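## Task

Place the nine-volt battery inside the chest drawer labelled P, leaving every other object on the table. Drawers have no stops and can slide fully out. Dropping the battery in from just above the rim is allowed. All drawers must be closed at the end. The chest may move a few centimetres or rotate a little but must stay upright. Nothing counts if it stays in place only because the robot is holding it.

## Robot and tools

Robot: two arms, left_arm and right_arm, each with seven joints and a parallel gripper. The names are labels only, not image sides. Each arm has a wrist camera: cam_left_wrist and cam_right_wrist, both 504x504 pixels.

World frame (used for every reported hand pose): origin on the table top midway between the arms, +x out over the table, +z up, left_arm on the +y side. Positions are in metres, orientations as quaternions in w,x,y,z order, velocities in m/s and rad/s. Printed hand positions can be somewhat off, more so when an arm is stretched far. The gripper's fingers point along its own +z and close along its y; the reported point sits between the pads about 2 cm short of the fingertips, and the tips advance roughly 10 mm along +z as they close.

Tool execute_actions, argument actions: a list holding at most one item, or empty. An empty list commands nothing and just reports state. A wait is {"steps": n} with n up to 300 control steps (1 step = 1/30 s); it counts from the previous result and sends no command. A motion is {"rows": [...], "steps": n} with 1 to 15 rows and n up to 15 (default 15). Each row drives one step; if rows run out, the last row repeats. Optional pictures (true/false) says whether camera images come back. A refused call does nothing.

Each row is one flat list of 16 numbers, each within -1 to 1, covering both arms even when one stays still: left_arm waist, shoulder, upper arm roll, elbow, forearm roll, wrist pitch, wrist roll, gripper opening, then the same eight for right_arm. The seven joint entries are offsets, not targets: scaled so 1.0 equals 2.036 rad, added to the joint angles printed in the latest result that shows them (before any such result in a scene, and for later calls within one reply, counted from where the arm is when the action begins). They are not cumulative across rows of one action. So an all-zero row pulls the arm back to those reference angles; it is not a hold or a pause. The opening entry is absolute: +1 fully open, -1 fully shut.

Stated joint ranges in radians (true ends may differ by about 0.010): waist -6.283 to 6.283, shoulder -2.059 to 2.094, upper arm roll -6.283 to 6.283, elbow -0.192 to 3.927, forearm roll -6.283 to 6.283, wrist pitch -1.693 to 3.142, wrist roll -6.283 to 6.283. A request more than 0.010 rad beyond an end is refused; one slightly past the real end is clipped, and a "joint sent to its limit" line may appear (possibly about an earlier action). Missing that line does not prove there is room left.

Motion limits: joint targets move at most 3.14 rad/s, with about 0.16 s to speed up; an arm's joints are slowed together so they finish together. Each step the target stays within 0.623 rad of the measured angle, and if the targets would put the hand more than 70 mm from where it is, they are scaled back. Large moves therefore take several actions.

Between calls the arms keep heading to the last row sent, until they have nearly stopped or a step is HELD; after that only a new action moves them further. Fingers still in motion finish closing or opening. The simulation keeps running while you think and write.

Result lines: the state line gives each arm's gripper pose and velocities. Joint positions and Joint velocities give, per arm, the seven joints (rad, rad/s) then pad gap in metres (0.084 when fully open). grip_measured is the measured opening on the same -1..1 scale you command. "joint command not followed" means a clearance check altered or blocked targets on some steps; the rest still ran. HELD marks steps where your row, or part of it, was not sent. Joint torque readings are the total drive output, with per-arm offsets, scaling and noise; they are nonzero even in free air. MOTOR HOT warns of heating from holding loads; an OVER-TEMPERATURE FAULT brakes the arm until it cools. Camera results may list recalibrated camera numbers; calibration is approximate.

Gripping: to hold something, keep commanding an opening well below grip_measured; the larger the gap, the firmer the squeeze (about 24 N per pad for objects up to about 6 cm wide). Repeating grip_measured gives only light pressure and wider items may slip. Closing fast can press harder than intended. A brief external tug on held items can occur.

Tool zoom_image: camera (cam_left_wrist or cam_right_wrist) and region [x0, y0, x1, y1] in pixels of that camera's latest image, origin at top-left, at most 504 by 504. Returns an enlarged view.

Tool finished_scene: scene, the number of the current scene. Replying with no tool call ends everything.

Avoid: knocking or placing anything off the table, tipping the chest, letting the arms collide or push on each other, forceful pushes and slams, and dropping things except a short drop into the open target drawer. Contact torque reaching a joint's load limit (waist and shoulder 44, upper arm roll, elbow and forearm roll 26.4, wrist pitch and wrist roll 17.6 N m, held weight included) triggers a TORQUE FAULT: the arm backs that joint off slightly, freezes for 10 seconds and drops the rest of the call. Drawers can slide all the way out, so pull gently and not too far. Before finishing, release the battery, close every drawer and move the grippers clear, so nothing relies on the robot.

Each tool is called in YAML: its name, and indented under it one key for each argument.

## Session

execute_actions:
  actions: []

Scene clock: 0.00 s of 7200.00 s.
left_arm: end_effector_position=(+0.2967, -0.1233, +0.3324) grip_measured=+1.00 end_effector_quat_wxyz=(+0.407, +0.874, -0.158, -0.212) end_effector_velocity=(+0.000, +0.000, -0.001) end_effector_angular_velocity=(+0.002, +0.001, +0.001) | right_arm: end_effector_position=(+0.1152, -0.2656, +0.2257) grip_measured=+1.00 end_effector_quat_wxyz=(-0.101, +0.993, +0.055, +0.009) end_effector_velocity=(+0.000, +0.000, -0.000) end_effector_angular_velocity=(+0.001, +0.001, +0.000)
Joint positions: left_arm=[-0.684  0.473  0.089  1.78  -1.016  1.402 -0.1    0.084] | right_arm=[-0.065 -1.342 -0.16   0.264  0.047  1.595 -0.102  0.084]
Joint velocities: left_arm=[ 0.     0.     0.    -0.001  0.     0.    -0.001  0.   ] | right_arm=[ 0.001  0.001  0.     0.     0.001 -0.001  0.001  0.   ]
Joint torques (N m, as the arm reports them, + toward a larger angle): no reading
Motor temperatures (°C, as the motors report them): left_arm=[28 27 32 34 30 26 31] | right_arm=[28 29 33 27 29 31 31]

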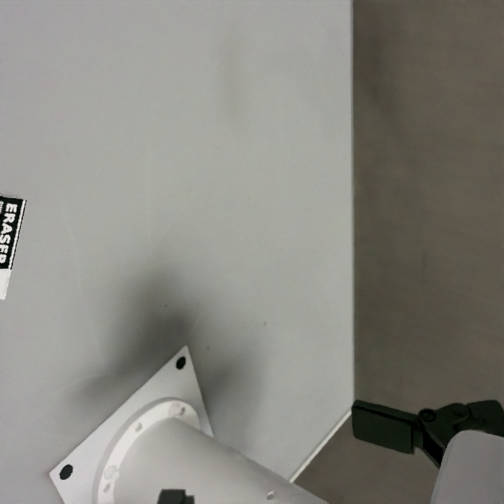

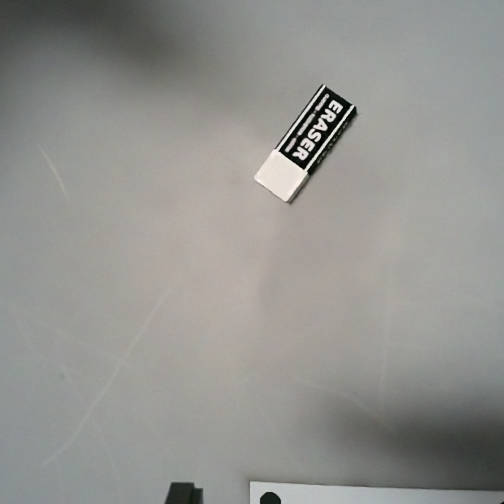

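execute_actions:
  actions:
    - {"rows":[[0.336,-0.625,-0.044,-0.432,0.499,-0.197,0.049,1,0,0,0,0,0,0,0,1]],"steps":15}
  pictures: false

execute_actions:
  actions:
    - {"steps":30}

Scene clock: 16.07 s of 7200.00 s.
left_arm: end_effector_position=(+0.3894, +0.0228, +0.3355) grip_measured=+1.00 end_effector_quat_wxyz=(+0.346, +0.931, -0.091, -0.077) end_effector_velocity=(+0.127, +0.376, +0.004) end_effector_angular_velocity=(+0.438, -0.522, +0.425) | right_arm: end_effector_position=(+0.1152, -0.2656, +0.2257) grip_measured=+1.00 end_effector_quat_wxyz=(-0.101, +0.993, +0.055, +0.009) end_effector_velocity=(-0.000, -0.000, -0.000) end_effector_angular_velocity=(-0.001, +0.000, -0.001)
Joint positions: left_arm=[-0.454  0.227  0.059  1.535 -0.77   1.265 -0.066  0.084] | right_arm=[-0.065 -1.342 -0.16   0.264  0.047  1.595 -0.102  0.084]
Joint velocities: left_arm=[ 0.507 -0.645 -0.065 -0.645  0.644 -0.294  0.073 -0.   ] | right_arm=[ 0.    -0.    -0.    -0.    -0.001 -0.     0.002 -0.   ]
Joint torques (N m, as the arm reports them, + toward a larger angle): left_arm=[ -1.36 -23.63   0.04  19.07  -1.84  -0.25  -0.77] | right_arm=[ 1.04  4.81  1.05 15.01  0.75 -1.61 -0.26]
Motor temperatures (°C, as the motors report them): left_arm=[28 28 32 36 30 26 31] | right_arm=[28 29 33 29 29 31 31]
Steps of this call (steps 1 to 90: nothing new was sent; then 12.57 s passed at rest; steps 91 to 105: all 15 steps of this action). Readings (joint positions):
91: left_arm=[-0.683 0.473 0.089 1.780 -1.016 1.402 -0.100] | right_arm=[-0.065 -1.342 -0.160 0.264 0.047 1.595 -0.102]
92: left_arm=[-0.681 0.470 0.087 1.777 -1.012 1.400 -0.099] | right_arm=[-0.065 -1.342 -0.160 0.264 0.047 1.595 -0.102]
94: left_arm=[-0.654 0.441 0.077 1.744 -0.981 1.381 -0.094] | right_arm=[-0.065 -1.342 -0.160 0.264 0.047 1.595 -0.102]
98: left_arm=[-0.576 0.365 0.076 1.673 -0.908 1.335 -0.083] | right_arm=[-0.065 -1.342 -0.160 0.264 0.047 1.595 -0.102]
105: the state above

Scene clock: 17.07 s of 7200.00 s.
left_arm: end_effector_position=(+0.3526, +0.3570, +0.4661) grip_measured=+1.00 end_effector_quat_wxyz=(+0.063, +0.952, -0.049, +0.295) end_effector_velocity=(-0.167, +0.273, +0.173) end_effector_angular_velocity=(+0.607, -0.832, +0.352) | right_arm: end_effector_position=(+0.1152, -0.2656, +0.2257) grip_measured=+1.00 end_effector_quat_wxyz=(-0.101, +0.993, +0.055, +0.009) end_effector_velocity=(-0.000, +0.000, -0.000) end_effector_angular_velocity=(-0.000, +0.001, +0.000)
Joint positions: left_arm=[-0.047 -0.668  0.006  0.967 -0.083  1.029 -0.007  0.084] | right_arm=[-0.065 -1.342 -0.16   0.264  0.047  1.595 -0.102  0.084]
Joint velocities: left_arm=[ 0.373 -1.049 -0.047 -0.521  0.658 -0.214  0.053  0.   ] | right_arm=[ 0.     0.001  0.     0.     0.     0.     0.    -0.   ]
Joint torques (N m, as the arm reports them, + toward a larger angle): left_arm=[-1.15 -3.07  0.34 18.5  -0.9  -1.73 -0.61] | right_arm=[ 0.82  5.03  1.02 14.99  0.8  -1.71 -0.22]
Motor temperatures (°C, as the motors report them): left_arm=[28 28 32 36 30 26 31] | right_arm=[28 29 33 29 29 31 31]
Steps of this call (steps 1 to 30: the robot went on to your last target). Readings (joint positions):
1: left_arm=[-0.438 0.205 0.057 1.513 -0.748 1.256 -0.063] | right_arm=[-0.065 -1.342 -0.160 0.264 0.047 1.595 -0.102]
2: left_arm=[-0.421 0.183 0.055 1.491 -0.726 1.246 -0.061] | right_arm=[-0.065 -1.342 -0.160 0.264 0.047 1.595 -0.102]
4: left_arm=[-0.388 0.137 0.051 1.445 -0.679 1.227 -0.056] | right_arm=[-0.065 -1.342 -0.160 0.264 0.047 1.595 -0.102]
8: left_arm=[-0.326 0.037 0.043 1.357 -0.579 1.191 -0.047] | right_arm=[-0.065 -1.342 -0.160 0.264 0.047 1.595 -0.102]
30: the state above
camera_calibration (this result's frames):
cam_left_wrist: T_world_to_cam=[[-0.13616, -0.983545, 0.118742, 0.376046], [-0.819645, 0.044517, -0.57114, 0.605452], [0.556456, -0.175093, -0.812219, 0.373712], [0, 0, 0, 1]] pos_world=[0.339504, 0.40834, 0.604681]
cam_right_wrist: T_world_to_cam=[[0.107649, -0.973972, -0.199474, -0.189609], [-0.994159, -0.103895, -0.0292231, 0.163136], [0.007738, 0.201455, -0.979467, 0.404956], [0, 0, 0, 1]] pos_world=[0.179461, -0.249306, 0.363586]

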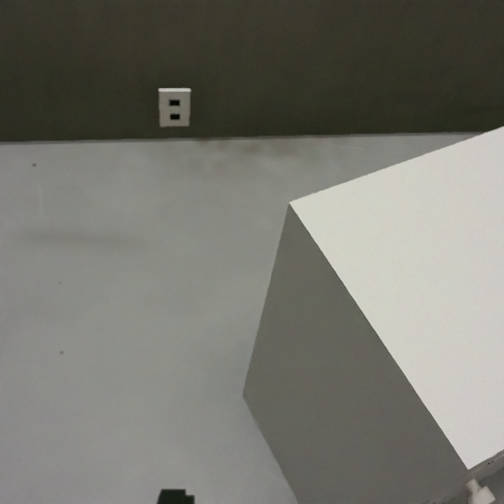

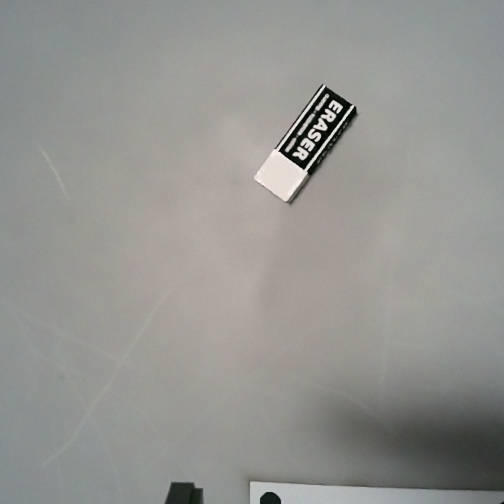

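execute_actions:
  actions:
    - {"rows":[[0.023,-0.065,-0.003,-0.033,0.041,-0.014,0.003,1,0.228,0.168,0.079,0.263,-0.023,-0.341,0.05,1]],"steps":15}
  pictures: false

execute_actions:
  actions:
    - {"steps":30}

Scene clock: 23.00 s of 7200.00 s.
left_arm: end_effector_position=(+0.3302, +0.3899, +0.4863) grip_measured=+1.00 end_effector_quat_wxyz=(+0.015, +0.938, -0.042, +0.343) end_effector_velocity=(+0.000, -0.000, -0.000) end_effector_angular_velocity=(-0.000, +0.001, +0.001) | right_arm: end_effector_position=(+0.2182, -0.2264, +0.3533) grip_measured=+1.00 end_effector_quat_wxyz=(-0.069, +0.966, +0.133, +0.210) end_effector_velocity=(+0.187, +0.160, +0.321) end_effector_angular_velocity=(+0.057, -0.947, +0.334)
Joint positions: left_arm=[ 0.    -0.801 -0.001  0.9    0.     1.    -0.001  0.084] | right_arm=[ 0.16  -1.176 -0.082  0.524  0.024  1.264 -0.053  0.084]
Joint velocities: left_arm=[-0.     0.001 -0.     0.     0.     0.    -0.001  0.   ] | right_arm=[ 0.489  0.362  0.17   0.563 -0.049 -0.743  0.109  0.   ]
Joint torques (N m, as the arm reports them, + toward a larger angle): left_arm=[-0.93 -2.13  0.74 18.8  -0.63 -1.84 -0.56] | right_arm=[ 0.58  3.32  0.86 15.27  0.48 -2.05 -0.28]
Motor temperatures (°C, as the motors report them): left_arm=[28 27 32 36 30 26 31] | right_arm=[28 29 33 29 29 31 31]
Steps of this call (steps 1 to 30: the robot went on to your last target; steps 31 to 100: nothing new was sent; then 2.10 s passed at rest; steps 101 to 115: all 15 steps of this action). Readings (joint positions):
101: left_arm=[0.000 -0.800 -0.001 0.901 0.000 1.001 0.000] | right_arm=[-0.065 -1.342 -0.160 0.264 0.047 1.595 -0.102]
102: left_arm=[0.000 -0.800 -0.001 0.901 0.000 1.001 -0.000] | right_arm=[-0.063 -1.341 -0.159 0.266 0.047 1.591 -0.101]
104: left_arm=[0.000 -0.800 -0.001 0.900 0.000 1.001 -0.000] | right_arm=[-0.036 -1.321 -0.150 0.294 0.044 1.555 -0.095]
108: left_arm=[0.000 -0.800 -0.001 0.900 0.000 1.000 -0.001] | right_arm=[0.042 -1.264 -0.123 0.388 0.036 1.445 -0.079]
115: the state above

Scene clock: 24.00 s of 7200.00 s.
left_arm: end_effector_position=(+0.3302, +0.3899, +0.4863) grip_measured=+1.00 end_effector_quat_wxyz=(+0.015, +0.938, -0.042, +0.343) end_effector_velocity=(-0.000, -0.000, +0.000) end_effector_angular_velocity=(+0.001, -0.000, -0.001) | right_arm: end_effector_position=(+0.2689, -0.1186, +0.5253) grip_measured=+1.00 end_effector_quat_wxyz=(-0.109, +0.872, +0.227, +0.420) end_effector_velocity=(-0.000, +0.001, +0.002) end_effector_angular_velocity=(+0.000, -0.005, +0.002)
Joint positions: left_arm=[ 0.    -0.801 -0.001  0.9    0.     1.    -0.001  0.084] | right_arm=[ 0.399 -1.001  0.     0.799  0.     0.901 -0.     0.084]
Joint velocities: left_arm=[ 0.    -0.    -0.001  0.    -0.     0.001 -0.    -0.   ] | right_arm=[ 0.001  0.001  0.002  0.003 -0.001 -0.003 -0.001  0.   ]
Joint torques (N m, as the arm reports them, + toward a larger angle): left_arm=[-0.56 -1.92  0.88 18.73 -0.69 -1.83 -0.72] | right_arm=[ 1.06  1.58 -0.02 14.93  0.11 -2.32 -0.21]
Motor temperatures (°C, as the motors report them): left_arm=[28 27 32 36 30 26 31] | right_arm=[28 29 33 29 29 31 31]
Steps of this call (steps 1 to 30: the robot went on to your last target). Readings (joint positions):
1: left_arm=[0.000 -0.801 -0.001 0.900 0.000 1.000 -0.001] | right_arm=[0.176 -1.164 -0.077 0.543 0.023 1.240 -0.049]
2: left_arm=[0.000 -0.801 -0.001 0.900 0.000 1.000 -0.001] | right_arm=[0.193 -1.152 -0.071 0.562 0.021 1.215 -0.045]
4: left_arm=[0.000 -0.801 -0.001 0.900 0.000 1.000 -0.001] | right_arm=[0.225 -1.129 -0.060 0.598 0.018 1.166 -0.038]
8: left_arm=[0.000 -0.801 -0.001 0.900 0.000 1.000 -0.001] | right_arm=[0.287 -1.083 -0.038 0.670 0.011 1.071 -0.025]
30: the state above
camera_calibration (this result's frames):
cam_left_wrist: T_world_to_cam=[[-0.0976019, -0.994839, 0.0277184, 0.438941], [-0.758961, 0.0563865, -0.648689, 0.610218], [0.643779, -0.0843505, -0.760548, 0.319002], [0, 0, 0, 1]] pos_world=[0.300607, 0.429175, 0.626292]
cam_right_wrist: T_world_to_cam=[[0.485374, -0.874302, -0.00279597, -0.196305], [-0.544909, -0.300005, -0.782989, 0.591888], [0.68373, 0.381566, -0.62203, 0.319364], [0, 0, 0, 1]] pos_world=[0.199447, -0.115919, 0.661547]

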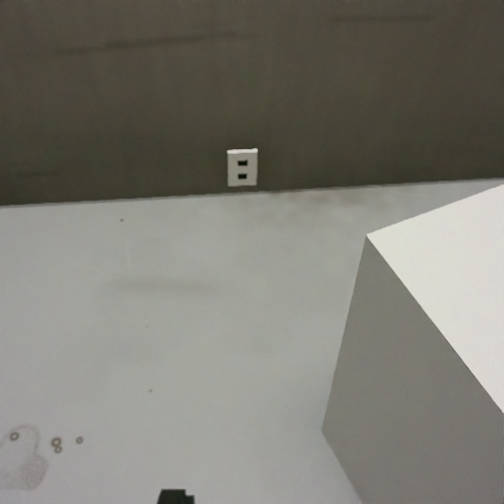

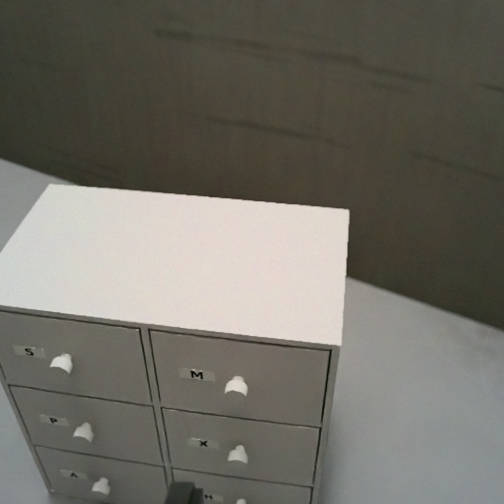

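execute_actions:
  actions:
    - {"rows":[[-0.15,0,0,0,0,0.27,0,1,-0.2,0,0,0,0,0.2,0,1]],"steps":15}
  pictures: false

execute_actions:
  actions:
    - {"steps":20}

Scene clock: 67.67 s of 7200.00 s.
left_arm: end_effector_position=(+0.2212, +0.3232, +0.3999) grip_measured=+1.00 end_effector_quat_wxyz=(+0.019, +0.978, -0.178, +0.105) end_effector_velocity=(-0.184, -0.048, -0.089) end_effector_angular_velocity=(+0.244, +0.634, -0.384) | right_arm: end_effector_position=(+0.2576, -0.2467, +0.4426) grip_measured=+1.00 end_effector_quat_wxyz=(-0.018, +0.964, +0.065, +0.259) end_effector_velocity=(-0.050, -0.104, -0.064) end_effector_angular_velocity=(-0.052, +0.342, -0.339)
Joint positions: left_arm=[-0.27  -0.8   -0.002  0.899 -0.     1.485 -0.001  0.084] | right_arm=[ 0.024 -1.    -0.001  0.798 -0.     1.274 -0.     0.084]
Joint velocities: left_arm=[-0.379  0.002 -0.008 -0.004 -0.001  0.673  0.     0.   ] | right_arm=[-0.343 -0.001  0.008  0.005  0.001  0.352  0.001  0.   ]
Joint torques (N m, as the arm reports them, + toward a larger angle): left_arm=[ 2.11 -1.71  1.76 19.38 -0.44 -2.35 -0.59] | right_arm=[ 3.43  1.6   0.68 15.41  0.45 -2.58 -0.2 ]
Motor temperatures (°C, as the motors report them): left_arm=[28 27 32 37 30 26 31] | right_arm=[28 29 33 30 29 32 31]
Steps of this call (steps 1 to 15: the robot went on to your last target; steps 16 to 90: nothing new was sent; then 40.17 s passed at rest; steps 91 to 105: all 15 steps of this action). Readings (joint positions):
91: left_arm=[0.000 -0.801 -0.001 0.900 0.000 1.000 -0.001] | right_arm=[0.399 -1.000 0.001 0.799 0.000 0.901 -0.000]
92: left_arm=[-0.002 -0.801 -0.000 0.900 0.000 1.004 -0.001] | right_arm=[0.395 -1.000 0.001 0.800 0.000 0.905 -0.000]
94: left_arm=[-0.023 -0.801 0.001 0.901 0.000 1.044 -0.001] | right_arm=[0.358 -1.001 0.003 0.801 0.000 0.944 -0.000]
98: left_arm=[-0.118 -0.800 -0.001 0.899 0.000 1.212 -0.001] | right_arm=[0.219 -1.000 -0.000 0.798 -0.000 1.081 -0.000]
105: the state above

Scene clock: 68.33 s of 7200.00 s.
left_arm: end_effector_position=(+0.2038, +0.3202, +0.3925) grip_measured=+1.00 end_effector_quat_wxyz=(+0.014, +0.978, -0.195, +0.074) end_effector_velocity=(-0.000, -0.000, -0.001) end_effector_angular_velocity=(+0.001, +0.003, -0.002) | right_arm: end_effector_position=(+0.2525, -0.2563, +0.4366) grip_measured=+1.00 end_effector_quat_wxyz=(-0.012, +0.969, +0.050, +0.243) end_effector_velocity=(-0.000, -0.001, -0.001) end_effector_angular_velocity=(+0.001, +0.003, -0.003)
Joint positions: left_arm=[-0.305 -0.801 -0.     0.9    0.     1.55  -0.001  0.084] | right_arm=[-0.008 -1.001  0.     0.799  0.     1.308 -0.     0.084]
Joint velocities: left_arm=[-0.001  0.001  0.    -0.    -0.     0.002  0.001 -0.   ] | right_arm=[-0.001  0.    -0.001 -0.     0.     0.002  0.002  0.   ]
Joint torques (N m, as the arm reports them, + toward a larger angle): left_arm=[-0.64 -1.61  0.73 18.   -0.71 -1.33 -0.61] | right_arm=[ 0.99  1.87  0.04 14.85  0.13 -2.12 -0.28]
Motor temperatures (°C, as the motors report them): left_arm=[28 27 32 37 30 26 31] | right_arm=[28 29 33 30 29 32 31]
Steps of this call (steps 1 to 20: the robot went on to your last target). Readings (joint positions):
1: left_arm=[-0.281 -0.800 -0.002 0.899 -0.000 1.504 -0.001] | right_arm=[0.015 -1.001 -0.000 0.798 -0.000 1.284 -0.000]
2: left_arm=[-0.288 -0.800 -0.001 0.899 0.000 1.517 -0.001] | right_arm=[0.008 -1.001 0.000 0.799 0.000 1.291 -0.000]
4: left_arm=[-0.296 -0.801 -0.000 0.900 0.000 1.533 -0.001] | right_arm=[0.000 -1.001 0.001 0.799 0.000 1.299 -0.000]
8: left_arm=[-0.302 -0.801 -0.000 0.900 0.000 1.545 -0.001] | right_arm=[-0.006 -1.001 0.001 0.799 0.000 1.306 -0.000]
20: the state above
camera_calibration (this result's frames):
cam_left_wrist: T_world_to_cam=[[-0.377169, -0.925716, 0.0281803, 0.394505], [-0.916423, 0.36864, -0.155799, 0.195989], [0.133838, -0.0845878, -0.987387, 0.516183], [0, 0, 0, 1]] pos_world=[0.259319, 0.336613, 0.52909]
cam_right_wrist: T_world_to_cam=[[0.0986863, -0.995118, -0.00143199, -0.242884], [-0.876954, -0.0862876, -0.472765, 0.475337], [0.470333, 0.0479112, -0.881187, 0.409519], [0, 0, 0, 1]] pos_world=[0.248207, -0.220303, 0.585238]

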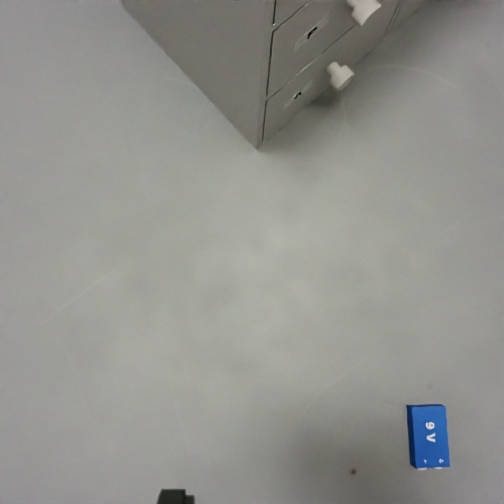

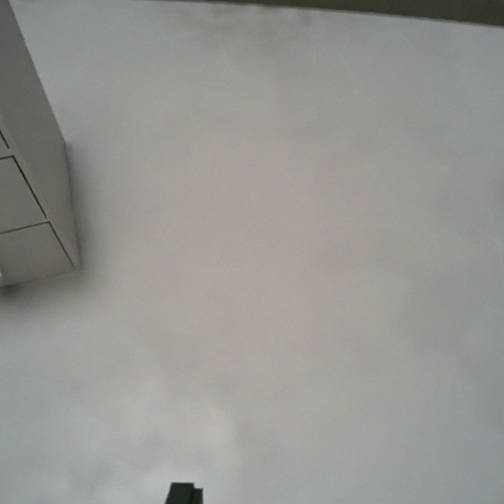

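execute_actions:
  actions:
    - {"rows":[[-0.2181,0.1603,0,-0.31,0,-0.3961,-0.2412,1,0.3495,0,0,0,0,0,0.5285,1]],"steps":15}
  pictures: false

execute_actions:
  actions:
    - {"steps":25}

Scene clock: 102.60 s of 7200.00 s.
left_arm: end_effector_position=(+0.2059, +0.2520, +0.2523) grip_measured=+1.00 end_effector_quat_wxyz=(+0.010, +0.982, -0.185, +0.024) end_effector_velocity=(-0.056, -0.142, -0.329) end_effector_angular_velocity=(+0.038, +0.104, +0.047) | right_arm: end_effector_position=(+0.2030, -0.1233, +0.4366) grip_measured=+1.00 end_effector_quat_wxyz=(-0.141, +0.970, -0.011, +0.198) end_effector_velocity=(-0.185, +0.265, -0.000) end_effector_angular_velocity=(+0.866, +0.604, -0.830)
Joint positions: left_arm=[-0.511 -0.649 -0.     0.607  0.     1.204 -0.229  0.084] | right_arm=[ 0.498 -1.001  0.001  0.799  0.     1.308  0.631  0.084]
Joint velocities: left_arm=[-0.49   0.359 -0.001 -0.694 -0.    -0.945 -0.539  0.   ] | right_arm=[ 1.141  0.001 -0.001  0.     0.     0.001  2.235 -0.   ]
Joint torques (N m, as the arm reports them, + toward a larger angle): left_arm=[ 0.11 -5.15  0.64 18.43 -0.7  -0.59 -0.47] | right_arm=[-0.2   1.92 -0.07 14.94  0.03 -2.14 -0.1 ]
Motor temperatures (°C, as the motors report them): left_arm=[28 27 32 37 30 26 31] | right_arm=[28 29 33 30 29 32 31]
Steps of this call (steps 1 to 15: the robot went on to your last target; steps 16 to 90: nothing new was sent; then 30.77 s passed at rest; steps 91 to 105: all 15 steps of this action). Readings (joint positions):
91: left_arm=[-0.305 -0.800 -0.001 0.900 0.000 1.550 -0.001] | right_arm=[-0.008 -1.001 0.000 0.799 0.000 1.308 -0.000]
92: left_arm=[-0.308 -0.799 -0.000 0.897 0.000 1.545 -0.004] | right_arm=[-0.005 -1.001 0.000 0.799 -0.000 1.308 0.004]
94: left_arm=[-0.332 -0.784 0.001 0.868 0.001 1.509 -0.032] | right_arm=[0.033 -1.001 -0.001 0.799 -0.000 1.308 0.044]
98: left_arm=[-0.399 -0.731 -0.000 0.765 0.000 1.411 -0.105] | right_arm=[0.212 -1.001 0.001 0.799 0.000 1.308 0.222]
105: the state above

Scene clock: 103.43 s of 7200.00 s.
left_arm: end_effector_position=(+0.1419, +0.2168, +0.1010) grip_measured=+1.00 end_effector_quat_wxyz=(+0.000, +0.985, -0.172, +0.000) end_effector_velocity=(-0.004, +0.001, -0.005) end_effector_angular_velocity=(+0.006, +0.004, -0.001) | right_arm: end_effector_position=(+0.1652, -0.0794, +0.4366) grip_measured=+1.00 end_effector_quat_wxyz=(-0.197, +0.962, -0.126, +0.143) end_effector_velocity=(-0.001, +0.000, -0.000) end_effector_angular_velocity=(-0.001, +0.002, +0.000)
Joint positions: left_arm=[-0.748 -0.475 -0.     0.27   0.     0.744 -0.491  0.084] | right_arm=[ 0.703 -1.001  0.     0.799  0.     1.308  1.075  0.084]
Joint velocities: left_arm=[-0.006  0.004 -0.002 -0.011 -0.    -0.008 -0.006 -0.   ] | right_arm=[ 0.003  0.     0.001  0.    -0.     0.001  0.003 -0.   ]
Joint torques (N m, as the arm reports them, + toward a larger angle): left_arm=[-0.54 -6.07  0.65 16.33 -0.63 -1.03 -0.75] | right_arm=[ 1.    1.95  0.16 14.66  0.   -2.2  -0.37]
Motor temperatures (°C, as the motors report them): left_arm=[28 27 32 37 30 26 31] | right_arm=[28 29 33 30 29 32 31]
Steps of this call (steps 1 to 25: the robot went on to your last target). Readings (joint positions):
1: left_arm=[-0.528 -0.636 -0.001 0.583 0.000 1.172 -0.247] | right_arm=[0.535 -1.001 0.001 0.799 0.000 1.308 0.707]
2: left_arm=[-0.544 -0.624 -0.001 0.560 0.000 1.140 -0.265] | right_arm=[0.571 -1.001 0.001 0.799 0.000 1.308 0.782]
4: left_arm=[-0.577 -0.600 -0.001 0.513 0.000 1.076 -0.301] | right_arm=[0.631 -1.001 0.001 0.799 0.000 1.308 0.912]
8: left_arm=[-0.644 -0.551 -0.001 0.418 0.000 0.947 -0.375] | right_arm=[0.685 -1.001 0.001 0.799 0.000 1.308 1.034]
25: the state above
camera_calibration (this result's frames):
cam_left_wrist: T_world_to_cam=[[-0.329203, -0.943859, 0.0274812, 0.280883], [-0.944256, 0.329141, -0.00687571, 0.12942], [-0.00255546, -0.0282127, -0.999599, 0.23626], [0, 0, 0, 1]] pos_world=[0.215277, 0.229182, 0.229336]
cam_right_wrist: T_world_to_cam=[[-0.191241, -0.889198, -0.415636, 0.17891], [-0.926107, 0.303758, -0.223732, 0.344379], [0.325195, 0.342136, -0.881584, 0.489609], [0, 0, 0, 1]] pos_world=[0.193929, -0.113035, 0.583042]

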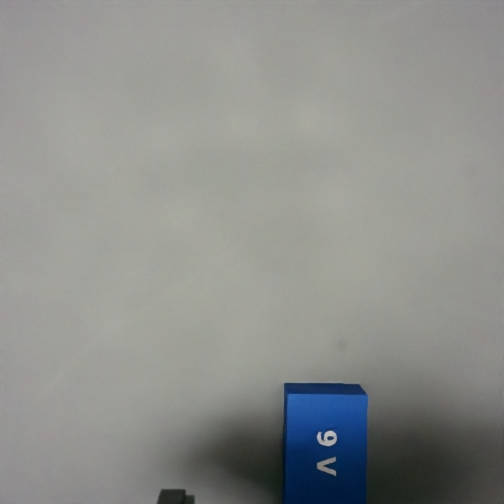

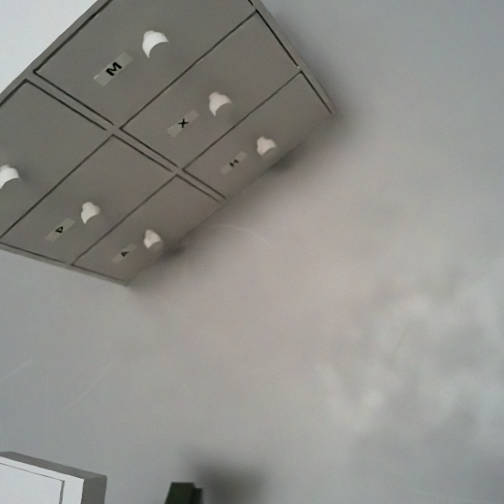

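execute_actions:
  actions:
    - {"rows":[[0.0054,0.1408,0,-0.0369,0,-0.1772,0.0054,0.2,0,0.55,0,-0.085,0,-1,0,0.3]],"steps":15}
  pictures: false

execute_actions:
  actions:
    - {"steps":30}
  pictures: false

Scene clock: 112.90 s of 7200.00 s.
left_arm: end_effector_position=(+0.1409, +0.2222, +0.0268) grip_measured=+0.19 end_effector_quat_wxyz=(+0.000, +0.985, -0.172, +0.000) end_effector_velocity=(+0.006, -0.006, -0.013) end_effector_angular_velocity=(-0.027, -0.026, -0.004) | right_arm: end_effector_position=(+0.2394, -0.0007, +0.3314) grip_measured=+0.29 end_effector_quat_wxyz=(-0.164, +0.971, -0.128, +0.118) end_effector_velocity=(+0.150, +0.158, -0.287) end_effector_angular_velocity=(-0.112, +0.106, -0.001)
Joint positions: left_arm=[-0.738 -0.197 -0.     0.198  0.     0.395 -0.48   0.052] | right_arm=[ 0.703 -0.625  0.     0.714  0.     0.933  1.076  0.056]
Joint velocities: left_arm=[ 0.003  0.072 -0.002 -0.006  0.001 -0.115  0.004 -0.   ] | right_arm=[-0.     0.938 -0.    -0.149 -0.001 -0.933  0.001 -0.   ]
Joint torques (N m, as the arm reports them, + toward a larger angle): left_arm=[-0.53 -9.85  0.52 12.4  -0.83 -0.75 -0.66] | right_arm=[ 1.02 -6.04 -0.04 16.04  0.15 -2.22 -0.23]
Motor temperatures (°C, as the motors report them): left_arm=[28 27 32 37 30 26 31] | right_arm=[28 29 33 30 29 32 31]
Steps of this call (steps 1 to 30: the robot went on to your last target; steps 31 to 100: nothing new was sent; then 5.63 s passed at rest; steps 101 to 115: all 15 steps of this action). Readings (joint positions):
101: left_arm=[-0.749 -0.474 -0.000 0.269 0.000 0.743 -0.492] | right_arm=[0.703 -1.000 0.000 0.799 0.000 1.308 1.076]
102: left_arm=[-0.749 -0.472 -0.001 0.268 0.000 0.739 -0.492] | right_arm=[0.703 -0.998 0.000 0.799 0.000 1.304 1.076]
104: left_arm=[-0.748 -0.442 -0.001 0.263 0.000 0.698 -0.490] | right_arm=[0.703 -0.965 0.000 0.793 0.000 1.265 1.076]
108: left_arm=[-0.741 -0.285 -0.000 0.219 0.000 0.508 -0.484] | right_arm=[0.703 -0.838 0.001 0.755 0.000 1.146 1.076]
115: the state above

Scene clock: 113.90 s of 7200.00 s.
left_arm: end_effector_position=(+0.1405, +0.2229, +0.0245) grip_measured=+0.19 end_effector_quat_wxyz=(-0.000, +0.985, -0.172, +0.000) end_effector_velocity=(-0.000, -0.000, -0.000) end_effector_angular_velocity=(+0.000, +0.000, -0.002) | right_arm: end_effector_position=(+0.3708, +0.1383, +0.2684) grip_measured=+0.29 end_effector_quat_wxyz=(-0.452, +0.823, -0.108, +0.327) end_effector_velocity=(+0.005, +0.006, +0.106) end_effector_angular_velocity=(+0.373, -0.357, +0.002)
Joint positions: left_arm=[-0.737 -0.188 -0.     0.195  0.     0.384 -0.48   0.052] | right_arm=[ 0.703  0.111  0.     0.628  0.    -0.668  1.075  0.056]
Joint velocities: left_arm=[ 0.     0.001 -0.001  0.    -0.    -0.     0.001 -0.   ] | right_arm=[-0.     0.071  0.    -0.026 -0.001 -0.614 -0.003 -0.   ]
Joint torques (N m, as the arm reports them, + toward a larger angle): left_arm=[-0.69 -8.9   0.57 12.38 -0.75 -1.02 -0.66] | right_arm=[  0.88 -15.38  -0.43  12.26   0.07  -2.04  -0.24]
Motor temperatures (°C, as the motors report them): left_arm=[28 27 32 37 30 26 31] | right_arm=[28 29 33 30 29 32 31]
Steps of this call (steps 1 to 30: the robot went on to your last target). Readings (joint positions):
1: left_arm=[-0.737 -0.195 -0.000 0.198 0.000 0.392 -0.480] | right_arm=[0.703 -0.594 0.000 0.710 0.000 0.901 1.076]
2: left_arm=[-0.737 -0.194 -0.000 0.197 0.000 0.389 -0.480] | right_arm=[0.703 -0.562 0.000 0.705 0.000 0.870 1.076]
4: left_arm=[-0.737 -0.192 -0.000 0.196 0.000 0.387 -0.480] | right_arm=[0.703 -0.498 0.000 0.696 0.000 0.806 1.076]
8: left_arm=[-0.737 -0.190 -0.000 0.196 0.000 0.384 -0.480] | right_arm=[0.703 -0.369 0.000 0.681 0.000 0.673 1.075]
30: the state above

execute_actions:
  actions:
    - {"rows":[[0,0,0,0,0,0,0,-0.1,0,0.1608,0,-0.0147,0,-0.2318,0,0.3],[0,0,0,0,0,0,0,-0.2,0,0.1608,0,-0.0147,0,-0.2318,0,0.3],[0,0,0,0,0,0,0,-0.3,0,0.1608,0,-0.0147,0,-0.2318,0,0.3],[0,0,0,0,0,0,0,-0.4,0,0.1608,0,-0.0147,0,-0.2318,0,0.3],[0,0,0,0,0,0,0,-0.5,0,0.1608,0,-0.0147,0,-0.2318,0,0.3],[0,0,0,0,0,0,0,-0.6,0,0.1608,0,-0.0147,0,-0.2318,0,0.3],[0,0,0,0,0,0,0,-0.75,0,0.1608,0,-0.0147,0,-0.2318,0,0.3]],"steps":15}
  pictures: false

execute_actions:
  actions:
    - {"steps":15}

Scene clock: 119.73 s of 7200.00 s.
left_arm: end_effector_position=(+0.1405, +0.2228, +0.0246) grip_measured=-0.41 end_effector_quat_wxyz=(-0.000, +0.985, -0.172, +0.000) end_effector_velocity=(-0.001, +0.001, -0.001) end_effector_angular_velocity=(+0.003, +0.002, +0.000) | right_arm: end_effector_position=(+0.3598, +0.1266, +0.1923) grip_measured=+0.29 end_effector_quat_wxyz=(-0.488, +0.791, -0.104, +0.353) end_effector_velocity=(-0.001, -0.003, +0.001) end_effector_angular_velocity=(+0.078, -0.074, -0.002)
Joint positions: left_arm=[-0.737 -0.188 -0.     0.195  0.     0.384 -0.48   0.026] | right_arm=[ 0.703  0.426  0.     0.599  0.    -1.122  1.075  0.056]
Joint velocities: left_arm=[-0.     0.002 -0.    -0.001  0.     0.001 -0.    -0.   ] | right_arm=[-0.001  0.098 -0.001  0.018  0.    -0.187  0.    -0.   ]
Joint torques (N m, as the arm reports them, + toward a larger angle): left_arm=[-0.88 -8.79  0.65 12.33 -0.73 -0.97 -0.69] | right_arm=[  0.84 -18.87  -0.33   8.27   0.01  -2.35  -0.26]
Motor temperatures (°C, as the motors report them): left_arm=[28 27 32 36 30 26 31] | right_arm=[28 29 33 30 29 32 31]
Steps of this call (steps 1 to 30: the robot went on to your last target; steps 31 to 100: nothing new was sent; then 2.00 s passed at rest; steps 101 to 115: all 15 steps of this action). Readings (joint positions):
101: left_arm=[-0.737 -0.188 -0.000 0.195 0.000 0.384 -0.480] | right_arm=[0.703 0.119 0.000 0.626 0.000 -0.728 1.075]
102: left_arm=[-0.737 -0.188 -0.000 0.195 0.000 0.384 -0.480] | right_arm=[0.703 0.121 0.000 0.626 0.000 -0.732 1.075]
104: left_arm=[-0.737 -0.188 -0.000 0.195 0.000 0.384 -0.480] | right_arm=[0.703 0.148 0.000 0.626 0.000 -0.773 1.075]
108: left_arm=[-0.737 -0.188 -0.000 0.195 0.000 0.384 -0.480] | right_arm=[0.703 0.300 0.000 0.609 0.000 -0.959 1.075]
115: the state above

Scene clock: 120.23 s of 7200.00 s.
left_arm: end_effector_position=(+0.1405, +0.2228, +0.0246) grip_measured=-0.41 end_effector_quat_wxyz=(-0.000, +0.985, -0.172, +0.000) end_effector_velocity=(-0.000, +0.000, -0.000) end_effector_angular_velocity=(+0.001, +0.001, -0.001) | right_arm: end_effector_position=(+0.3590, +0.1258, +0.1900) grip_measured=+0.29 end_effector_quat_wxyz=(-0.490, +0.790, -0.104, +0.354) end_effector_velocity=(-0.001, +0.000, -0.002) end_effector_angular_velocity=(-0.002, +0.003, +0.002)
Joint positions: left_arm=[-0.737 -0.188 -0.     0.195  0.     0.384 -0.48   0.026] | right_arm=[ 0.703  0.438  0.     0.598  0.    -1.139  1.075  0.056]
Joint velocities: left_arm=[-0.     0.001 -0.    -0.     0.    -0.001  0.     0.   ] | right_arm=[ 0.002  0.003  0.    -0.001 -0.    -0.001  0.001 -0.   ]
Joint torques (N m, as the arm reports them, + toward a larger angle): left_arm=[-0.64 -8.46  0.63 12.3  -0.64 -0.89 -0.62] | right_arm=[  1.13 -17.55  -0.42   8.64   0.08  -2.07  -0.27]
Motor temperatures (°C, as the motors report them): left_arm=[28 27 32 36 30 26 31] | right_arm=[28 29 33 30 29 32 31]
Steps of this call (steps 1 to 15: the robot went on to your last target). Readings (joint positions):
1: left_arm=[-0.737 -0.188 -0.000 0.195 0.000 0.384 -0.480] | right_arm=[0.703 0.429 0.000 0.599 0.000 -1.127 1.075]
2: left_arm=[-0.737 -0.188 -0.000 0.195 0.000 0.384 -0.480] | right_arm=[0.703 0.431 0.000 0.599 0.000 -1.131 1.075]
4: left_arm=[-0.737 -0.188 -0.000 0.195 0.000 0.384 -0.480] | right_arm=[0.703 0.434 0.000 0.599 0.000 -1.135 1.075]
8: left_arm=[-0.737 -0.188 -0.000 0.195 0.000 0.384 -0.480] | right_arm=[0.703 0.437 0.000 0.598 0.000 -1.138 1.075]
15: the state above
camera_calibration (this result's frames):
cam_left_wrist: T_world_to_cam=[[-0.329268, -0.943846, 0.0271659, 0.288193], [-0.944231, 0.329229, -0.00601629, 0.125527], [-0.00326537, -0.0276319, -0.999613, 0.159987], [0, 0, 0, 1]] pos_world=[0.213942, 0.235103, 0.152852]
cam_right_wrist: T_world_to_cam=[[0.179959, -0.495878, -0.849541, 0.195578], [-0.727198, 0.514521, -0.454369, 0.3523], [0.662419, 0.699552, -0.268009, -0.143588], [0, 0, 0, 1]] pos_world=[0.316111, 0.0161638, 0.287743]

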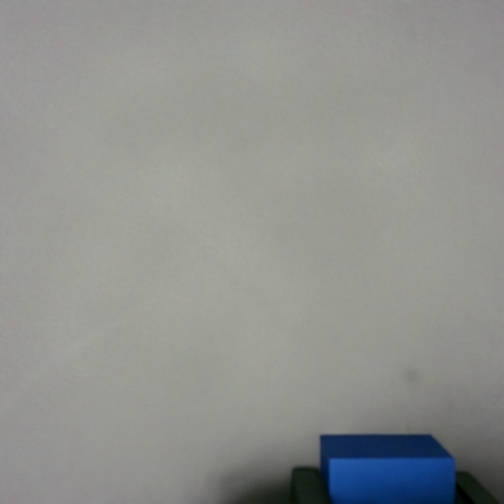

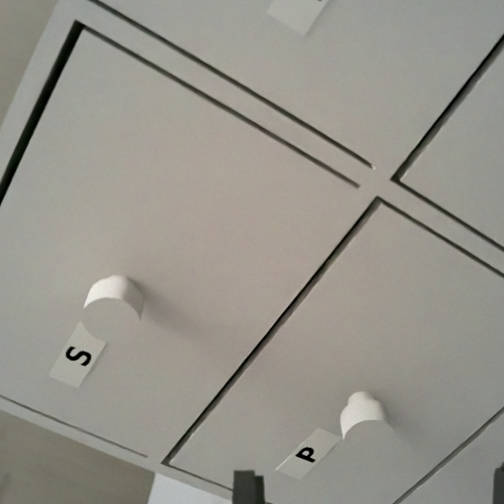

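execute_actions:
  actions:
    - {"rows":[[0,-0.265,0,0.2527,0,0.5174,0,-0.75,-0.0022,0.0545,0,0.0712,0,0.0162,0,0.3]],"steps":15}
  pictures: false

execute_actions:
  actions:
    - {"steps":15}

Scene clock: 149.93 s of 7200.00 s.
left_arm: end_effector_position=(+0.1896, +0.1696, +0.1599) grip_measured=-0.41 end_effector_quat_wxyz=(+0.042, +0.983, -0.172, +0.055) end_effector_velocity=(+0.012, -0.013, +0.339) end_effector_angular_velocity=(-0.023, -0.022, -0.000) | right_arm: end_effector_position=(+0.3857, +0.1502, +0.1747) grip_measured=+0.29 end_effector_quat_wxyz=(-0.490, +0.789, -0.106, +0.356) end_effector_velocity=(+0.005, +0.004, -0.001) end_effector_angular_velocity=(+0.001, -0.003, -0.001)
Joint positions: left_arm=[-0.737 -0.448 -0.     0.443  0.     0.753 -0.48   0.026] | right_arm=[ 0.698  0.547  0.     0.74   0.    -1.107  1.075  0.056]
Joint velocities: left_arm=[ 0.    -0.628 -0.     0.595  0.     1.191  0.001  0.   ] | right_arm=[-0.     0.016 -0.     0.024  0.001  0.006 -0.001  0.   ]
Joint torques (N m, as the arm reports them, + toward a larger angle): left_arm=[-0.79 -9.05  0.49 17.77 -0.7  -0.76 -0.53] | right_arm=[  0.98 -20.05  -0.31   8.88  -0.07  -2.13  -0.29]
Motor temperatures (°C, as the motors report them): left_arm=[28 27 32 36 30 26 31] | right_arm=[28 29 33 29 29 32 31]
Steps of this call (steps 1 to 15: the robot went on to your last target; steps 16 to 90: nothing new was sent; then 26.20 s passed at rest; steps 91 to 105: all 15 steps of this action). Readings (joint positions):
91: left_arm=[-0.737 -0.189 -0.000 0.195 0.000 0.384 -0.480] | right_arm=[0.703 0.439 0.000 0.598 0.000 -1.139 1.075]
92: left_arm=[-0.737 -0.191 -0.000 0.197 0.000 0.388 -0.480] | right_arm=[0.703 0.441 0.000 0.601 0.000 -1.139 1.075]
94: left_arm=[-0.737 -0.219 -0.000 0.219 0.000 0.426 -0.480] | right_arm=[0.702 0.467 0.000 0.636 0.000 -1.131 1.075]
98: left_arm=[-0.737 -0.304 -0.000 0.306 0.000 0.524 -0.480] | right_arm=[0.699 0.531 0.000 0.718 0.000 -1.112 1.075]
105: the state above

Scene clock: 150.43 s of 7200.00 s.
left_arm: end_effector_position=(+0.1442, +0.2189, +0.2941) grip_measured=-0.41 end_effector_quat_wxyz=(+0.004, +0.985, -0.172, +0.006) end_effector_velocity=(-0.054, +0.059, +0.068) end_effector_angular_velocity=(+0.100, +0.091, -0.000) | right_arm: end_effector_position=(+0.3862, +0.1507, +0.1744) grip_measured=+0.29 end_effector_quat_wxyz=(-0.490, +0.789, -0.106, +0.356) end_effector_velocity=(-0.000, +0.000, +0.001) end_effector_angular_velocity=(-0.001, -0.003, +0.001)
Joint positions: left_arm=[-0.737 -0.713 -0.     0.696  0.     1.395 -0.48   0.026] | right_arm=[ 0.698  0.549  0.     0.743  0.    -1.106  1.075  0.056]
Joint velocities: left_arm=[-0.    -0.155 -0.     0.138  0.     0.429 -0.    -0.   ] | right_arm=[ 0.    -0.    -0.     0.    -0.    -0.001 -0.003 -0.   ]
Joint torques (N m, as the arm reports them, + toward a larger angle): left_arm=[-0.91 -1.49  0.98 16.22 -0.6  -1.3  -0.58] | right_arm=[  1.05 -19.4   -0.27   9.03   0.07  -2.08  -0.35]
Motor temperatures (°C, as the motors report them): left_arm=[28 27 32 36 30 26 31] | right_arm=[28 29 33 29 29 32 31]
Steps of this call (steps 1 to 15: the robot went on to your last target). Readings (joint positions):
1: left_arm=[-0.737 -0.469 -0.000 0.463 0.000 0.794 -0.480] | right_arm=[0.698 0.547 0.000 0.741 0.000 -1.107 1.075]
2: left_arm=[-0.737 -0.489 -0.000 0.483 0.000 0.838 -0.480] | right_arm=[0.698 0.548 0.000 0.741 0.000 -1.107 1.075]
4: left_arm=[-0.737 -0.531 -0.000 0.522 0.000 0.934 -0.480] | right_arm=[0.698 0.548 0.000 0.742 0.000 -1.107 1.075]
8: left_arm=[-0.737 -0.611 -0.000 0.598 0.000 1.137 -0.480] | right_arm=[0.698 0.549 0.000 0.743 0.000 -1.106 1.075]
15: the state above
camera_calibration (this result's frames):
cam_left_wrist: T_world_to_cam=[[-0.329412, -0.943581, 0.0337973, 0.276364], [-0.944161, 0.328932, -0.0190763, 0.135817], [0.00688303, -0.0381941, -0.999247, 0.430083], [0, 0, 0, 1]] pos_world=[0.216311, 0.232524, 0.423009]
cam_right_wrist: T_world_to_cam=[[0.178316, -0.496013, -0.849808, 0.190487], [-0.724562, 0.518143, -0.454464, 0.350668], [0.665742, 0.696777, -0.266999, -0.184291], [0, 0, 0, 1]] pos_world=[0.342804, 0.0411977, 0.272037]

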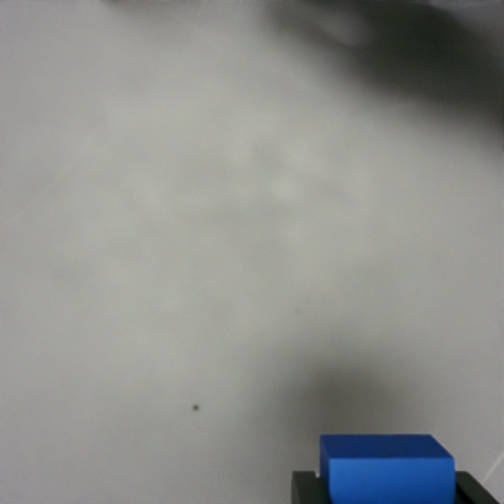

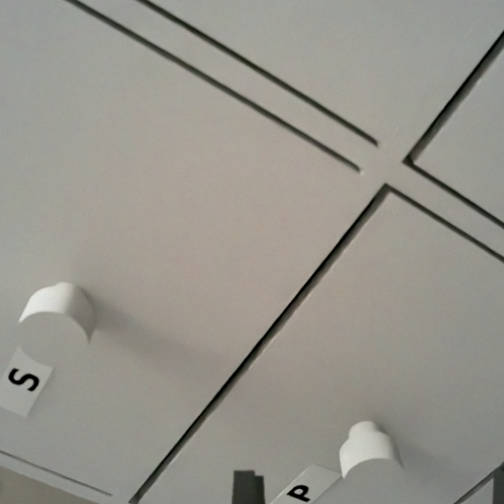

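execute_actions:
  actions:
    - {"rows":[[0.05,-0.0073,0,0.0067,0,0.0209,0,-0.75,-0.001,0.0117,0,0.021,0,0.009,0,0.2],[0.05,-0.0073,0,0.0067,0,0.0209,0,-0.75,-0.001,0.0117,0,0.021,0,0.009,0,0.2],[0.05,-0.0073,0,0.0067,0,0.0209,0,-0.75,-0.001,0.0117,0,0.021,0,0.009,0,0.2],[0.1,-0.0073,0,0.0067,0,0.0209,0,-0.75,-0.002,0.0234,0,0.042,0,0.0185,0,0.2],[0.1,-0.0073,0,0.0067,0,0.0209,0,-0.75,-0.002,0.0234,0,0.042,0,0.0185,0,0.2],[0.1,-0.0073,0,0.0067,0,0.0209,0,-0.75,-0.002,0.0234,0,0.042,0,0.0185,0,0.2],[0.15,-0.0073,0,0.0067,0,0.0209,0,-0.75,-0.0025,0.035,0,0.063,0,0.028,0,0.2],[0.15,-0.0073,0,0.0067,0,0.0209,0,-0.75,-0.0025,0.035,0,0.063,0,0.028,0,0.2],[0.15,-0.0073,0,0.0067,0,0.0209,0,-0.75,-0.0025,0.035,0,0.063,0,0.028,0,0.2],[0.17,-0.0073,0,0.0067,0,0.0209,0,-0.75,-0.0033,0.0467,0,0.0837,0,0.037,0,0.2]],"steps":15}
  pictures: false

execute_actions:
  actions:
    - {"steps":12}

Scene clock: 163.77 s of 7200.00 s.
left_arm: end_effector_position=(+0.1920, +0.2926, +0.3007) grip_measured=-0.41 end_effector_quat_wxyz=(+0.000, +1.000, -0.013, +0.000) end_effector_velocity=(+0.035, +0.063, +0.000) end_effector_angular_velocity=(+0.006, -0.004, +0.269) | right_arm: end_effector_position=(+0.4166, +0.1767, +0.1670) grip_measured=+0.19 end_effector_quat_wxyz=(-0.489, +0.789, -0.108, +0.357) end_effector_velocity=(+0.034, +0.028, -0.010) end_effector_angular_velocity=(-0.004, +0.003, -0.009)
Joint positions: left_arm=[-0.418 -0.728  0.001  0.71   0.     1.438 -0.48   0.026] | right_arm=[ 0.692  0.635  0.     0.897  0.    -1.039  1.075  0.052]
Joint velocities: left_arm=[ 0.281 -0.001 -0.014  0.001 -0.002  0.001  0.001  0.   ] | right_arm=[-0.008  0.099 -0.001  0.175  0.001  0.08  -0.     0.   ]
Joint torques (N m, as the arm reports them, + toward a larger angle): left_arm=[-2.95 -3.51 -0.11 18.98 -0.94 -0.95 -0.72] | right_arm=[  1.29 -22.15  -0.33   8.57  -0.06  -2.51  -0.18]
Motor temperatures (°C, as the motors report them): left_arm=[28 27 32 36 30 26 31] | right_arm=[28 29 33 29 29 32 31]
Steps of this call (steps 1 to 30: the robot went on to your last target; steps 31 to 130: nothing new was sent; then 8.50 s passed at rest; steps 131 to 145: all 15 steps of this action). Readings (joint positions):
131: left_arm=[-0.737 -0.728 -0.000 0.710 0.000 1.437 -0.480] | right_arm=[0.698 0.549 0.000 0.743 0.000 -1.106 1.075]
132: left_arm=[-0.734 -0.728 -0.001 0.710 0.000 1.437 -0.480] | right_arm=[0.698 0.551 0.000 0.746 0.000 -1.105 1.075]
134: left_arm=[-0.703 -0.728 -0.002 0.710 -0.000 1.437 -0.480] | right_arm=[0.698 0.560 0.000 0.763 0.000 -1.098 1.075]
138: left_arm=[-0.590 -0.728 0.000 0.710 0.000 1.437 -0.480] | right_arm=[0.695 0.586 0.000 0.810 0.000 -1.077 1.075]
145: the state above

Scene clock: 164.17 s of 7200.00 s.
left_arm: end_effector_position=(+0.1951, +0.2984, +0.3007) grip_measured=-0.41 end_effector_quat_wxyz=(-0.000, +1.000, -0.001, +0.000) end_effector_velocity=(+0.001, +0.002, -0.000) end_effector_angular_velocity=(-0.001, +0.000, +0.007) | right_arm: end_effector_position=(+0.4194, +0.1796, +0.1662) grip_measured=+0.19 end_effector_quat_wxyz=(-0.489, +0.789, -0.108, +0.357) end_effector_velocity=(+0.001, +0.001, +0.000) end_effector_angular_velocity=(-0.002, -0.002, +0.002)
Joint positions: left_arm=[-0.392 -0.728 -0.001  0.71   0.     1.438 -0.48   0.026] | right_arm=[ 0.692  0.644  0.001  0.913 -0.    -1.031  1.075  0.052]
Joint velocities: left_arm=[ 0.007 -0.     0.002 -0.     0.    -0.     0.001 -0.   ] | right_arm=[ 0.     0.002  0.     0.005 -0.001  0.003 -0.002 -0.   ]
Joint torques (N m, as the arm reports them, + toward a larger angle): left_arm=[-1.   -3.54  0.87 18.99 -0.72 -0.97 -0.66] | right_arm=[  0.28 -21.49  -1.03  10.58   0.47  -1.91  -0.17]
Motor temperatures (°C, as the motors report them): left_arm=[28 27 32 36 30 26 31] | right_arm=[28 29 33 29 29 32 31]
Steps of this call (steps 1 to 12: the robot went on to your last target). Readings (joint positions):
1: left_arm=[-0.410 -0.728 0.001 0.710 0.000 1.438 -0.480] | right_arm=[0.692 0.638 0.000 0.901 0.000 -1.036 1.075]
2: left_arm=[-0.405 -0.728 0.000 0.710 0.000 1.438 -0.480] | right_arm=[0.692 0.639 0.000 0.905 0.000 -1.035 1.075]
4: left_arm=[-0.399 -0.728 -0.001 0.710 0.000 1.438 -0.480] | right_arm=[0.692 0.642 0.001 0.908 -0.000 -1.033 1.075]
8: left_arm=[-0.394 -0.728 -0.001 0.710 0.000 1.438 -0.480] | right_arm=[0.692 0.643 0.001 0.911 -0.000 -1.032 1.075]
12: the state above
camera_calibration (this result's frames):
cam_left_wrist: T_world_to_cam=[[0.00946434, -0.999588, 0.0270807, 0.320553], [-0.999931, -0.00965044, -0.00674973, 0.266048], [0.00700829, -0.0270149, -0.99961, 0.436112], [0, 0, 0, 1]] pos_world=[0.259939, 0.33477, 0.429057]
cam_right_wrist: T_world_to_cam=[[0.175071, -0.497102, -0.849847, 0.19352], [-0.721456, 0.522597, -0.454305, 0.353816], [0.669963, 0.692663, -0.267146, -0.229696], [0, 0, 0, 1]] pos_world=[0.375271, 0.0703978, 0.26384]

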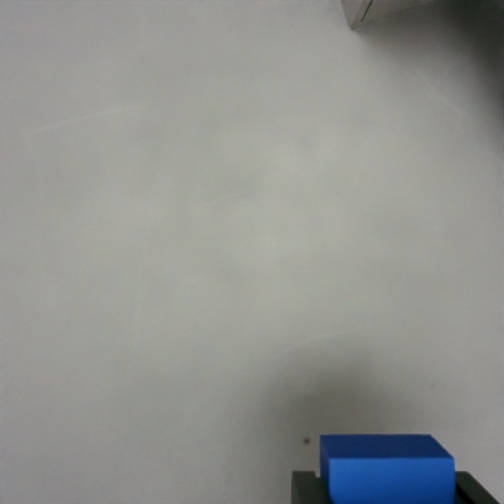

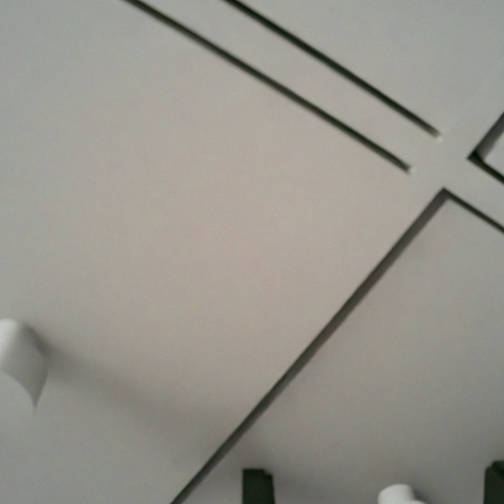

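execute_actions:
  actions:
    - {"rows":[[0,0,0,0,0,0,0,-0.75,0,-0.004,0,-0.0075,0,-0.0033,0,0.1],[0,0,0,0,0,0,0,-0.75,0,-0.004,0,-0.0075,0,-0.0033,0,0.0],[0,0,0,0,0,0,0,-0.75,0,-0.004,0,-0.0075,0,-0.0033,0,-0.1],[0,0,0,0,0,0,0,-0.75,0,-0.004,0,-0.0075,0,-0.0033,0,-0.2],[0,0,0,0,0,0,0,-0.75,0,-0.004,0,-0.0075,0,-0.0033,0,-0.3],[0,0,0,0,0,0,0,-0.75,0,-0.004,0,-0.0075,0,-0.0033,0,-0.4],[0,0,0,0,0,0,0,-0.75,0,-0.004,0,-0.0075,0,-0.0033,0,-0.5],[0,0,0,0,0,0,0,-0.75,0,-0.004,0,-0.0075,0,-0.0033,0,-0.6],[0,0,0,0,0,0,0,-0.75,0,-0.004,0,-0.0075,0,-0.0033,0,-0.7],[0,0,0,0,0,0,0,-0.75,0,-0.004,0,-0.0075,0,-0.0033,0,-0.8],[0,0,0,0,0,0,0,-0.75,0,-0.004,0,-0.0075,0,-0.0033,0,-0.9]],"steps":15}

Scene clock: 173.10 s of 7200.00 s.
left_arm: end_effector_position=(+0.1951, +0.2984, +0.3007) grip_measured=-0.41 end_effector_quat_wxyz=(-0.000, +1.000, -0.001, +0.000) end_effector_velocity=(-0.000, -0.000, +0.000) end_effector_angular_velocity=(+0.000, -0.000, +0.000) | right_arm: end_effector_position=(+0.4175, +0.1759, +0.1662) grip_measured=-0.63 end_effector_quat_wxyz=(-0.488, +0.789, -0.109, +0.357) end_effector_velocity=(-0.000, -0.000, +0.001) end_effector_angular_velocity=(+0.002, -0.001, +0.000)
Joint positions: left_arm=[-0.392 -0.728 -0.001  0.71   0.     1.438 -0.48   0.026] | right_arm=[ 0.691  0.636 -0.     0.897  0.001 -1.037  1.075  0.016]
Joint velocities: left_arm=[ 0.    -0.001 -0.001  0.001 -0.     0.001 -0.001  0.   ] | right_arm=[-0.    -0.002  0.001 -0.002 -0.    -0.002  0.001  0.   ]
Joint torques (N m, as the arm reports them, + toward a larger angle): left_arm=[-0.63 -3.52  0.79 19.02 -0.65 -1.08 -0.59] | right_arm=[  2.11 -22.43   0.61  10.73  -0.87  -2.48  -0.29]
Motor temperatures (°C, as the motors report them): left_arm=[28 27 32 37 30 26 31] | right_arm=[28 30 33 29 29 32 31]
Steps of this call (steps 1 to 30: the robot went on to your last target; steps 31 to 100: nothing new was sent; then 5.10 s passed at rest; steps 101 to 115: all 15 steps of this action). Readings (joint positions):
101: left_arm=[-0.391 -0.728 -0.000 0.710 0.000 1.438 -0.480] | right_arm=[0.692 0.644 0.000 0.913 0.000 -1.031 1.075]
102: left_arm=[-0.391 -0.728 -0.000 0.710 0.000 1.438 -0.480] | right_arm=[0.692 0.643 0.000 0.912 0.000 -1.032 1.075]
104: left_arm=[-0.392 -0.728 -0.000 0.710 0.000 1.438 -0.480] | right_arm=[0.691 0.640 -0.000 0.906 0.000 -1.034 1.075]
108: left_arm=[-0.392 -0.728 -0.001 0.710 0.000 1.438 -0.480] | right_arm=[0.691 0.637 -0.000 0.899 0.001 -1.037 1.075]
115: the state above
camera_calibration (this result's frames):
cam_left_wrist: T_world_to_cam=[[0.00948157, -0.999588, 0.027083, 0.320553], [-0.99993, -0.00966765, -0.00674807, 0.266055], [0.00700712, -0.0270171, -0.99961, 0.436113], [0, 0, 0, 1]] pos_world=[0.259941, 0.334776, 0.429057]
cam_right_wrist: T_world_to_cam=[[0.173393, -0.498695, -0.849258, 0.192886], [-0.720626, 0.523527, -0.454552, 0.353969], [0.671292, 0.690814, -0.268596, -0.225904], [0, 0, 0, 1]] pos_world=[0.373282, 0.0669366, 0.26403]

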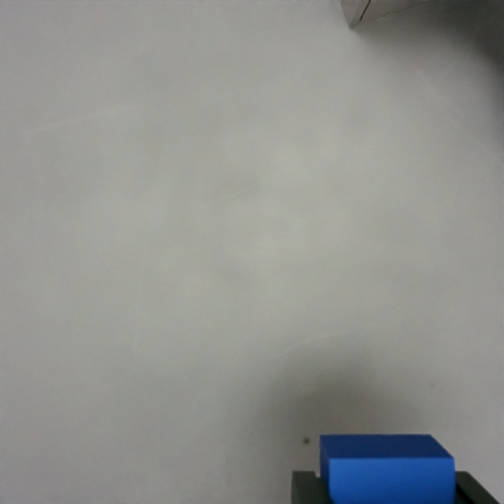

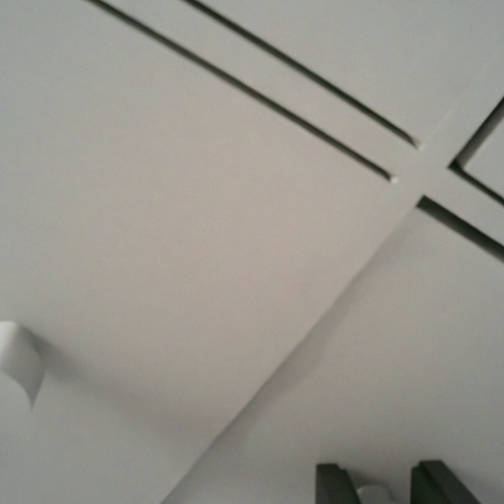

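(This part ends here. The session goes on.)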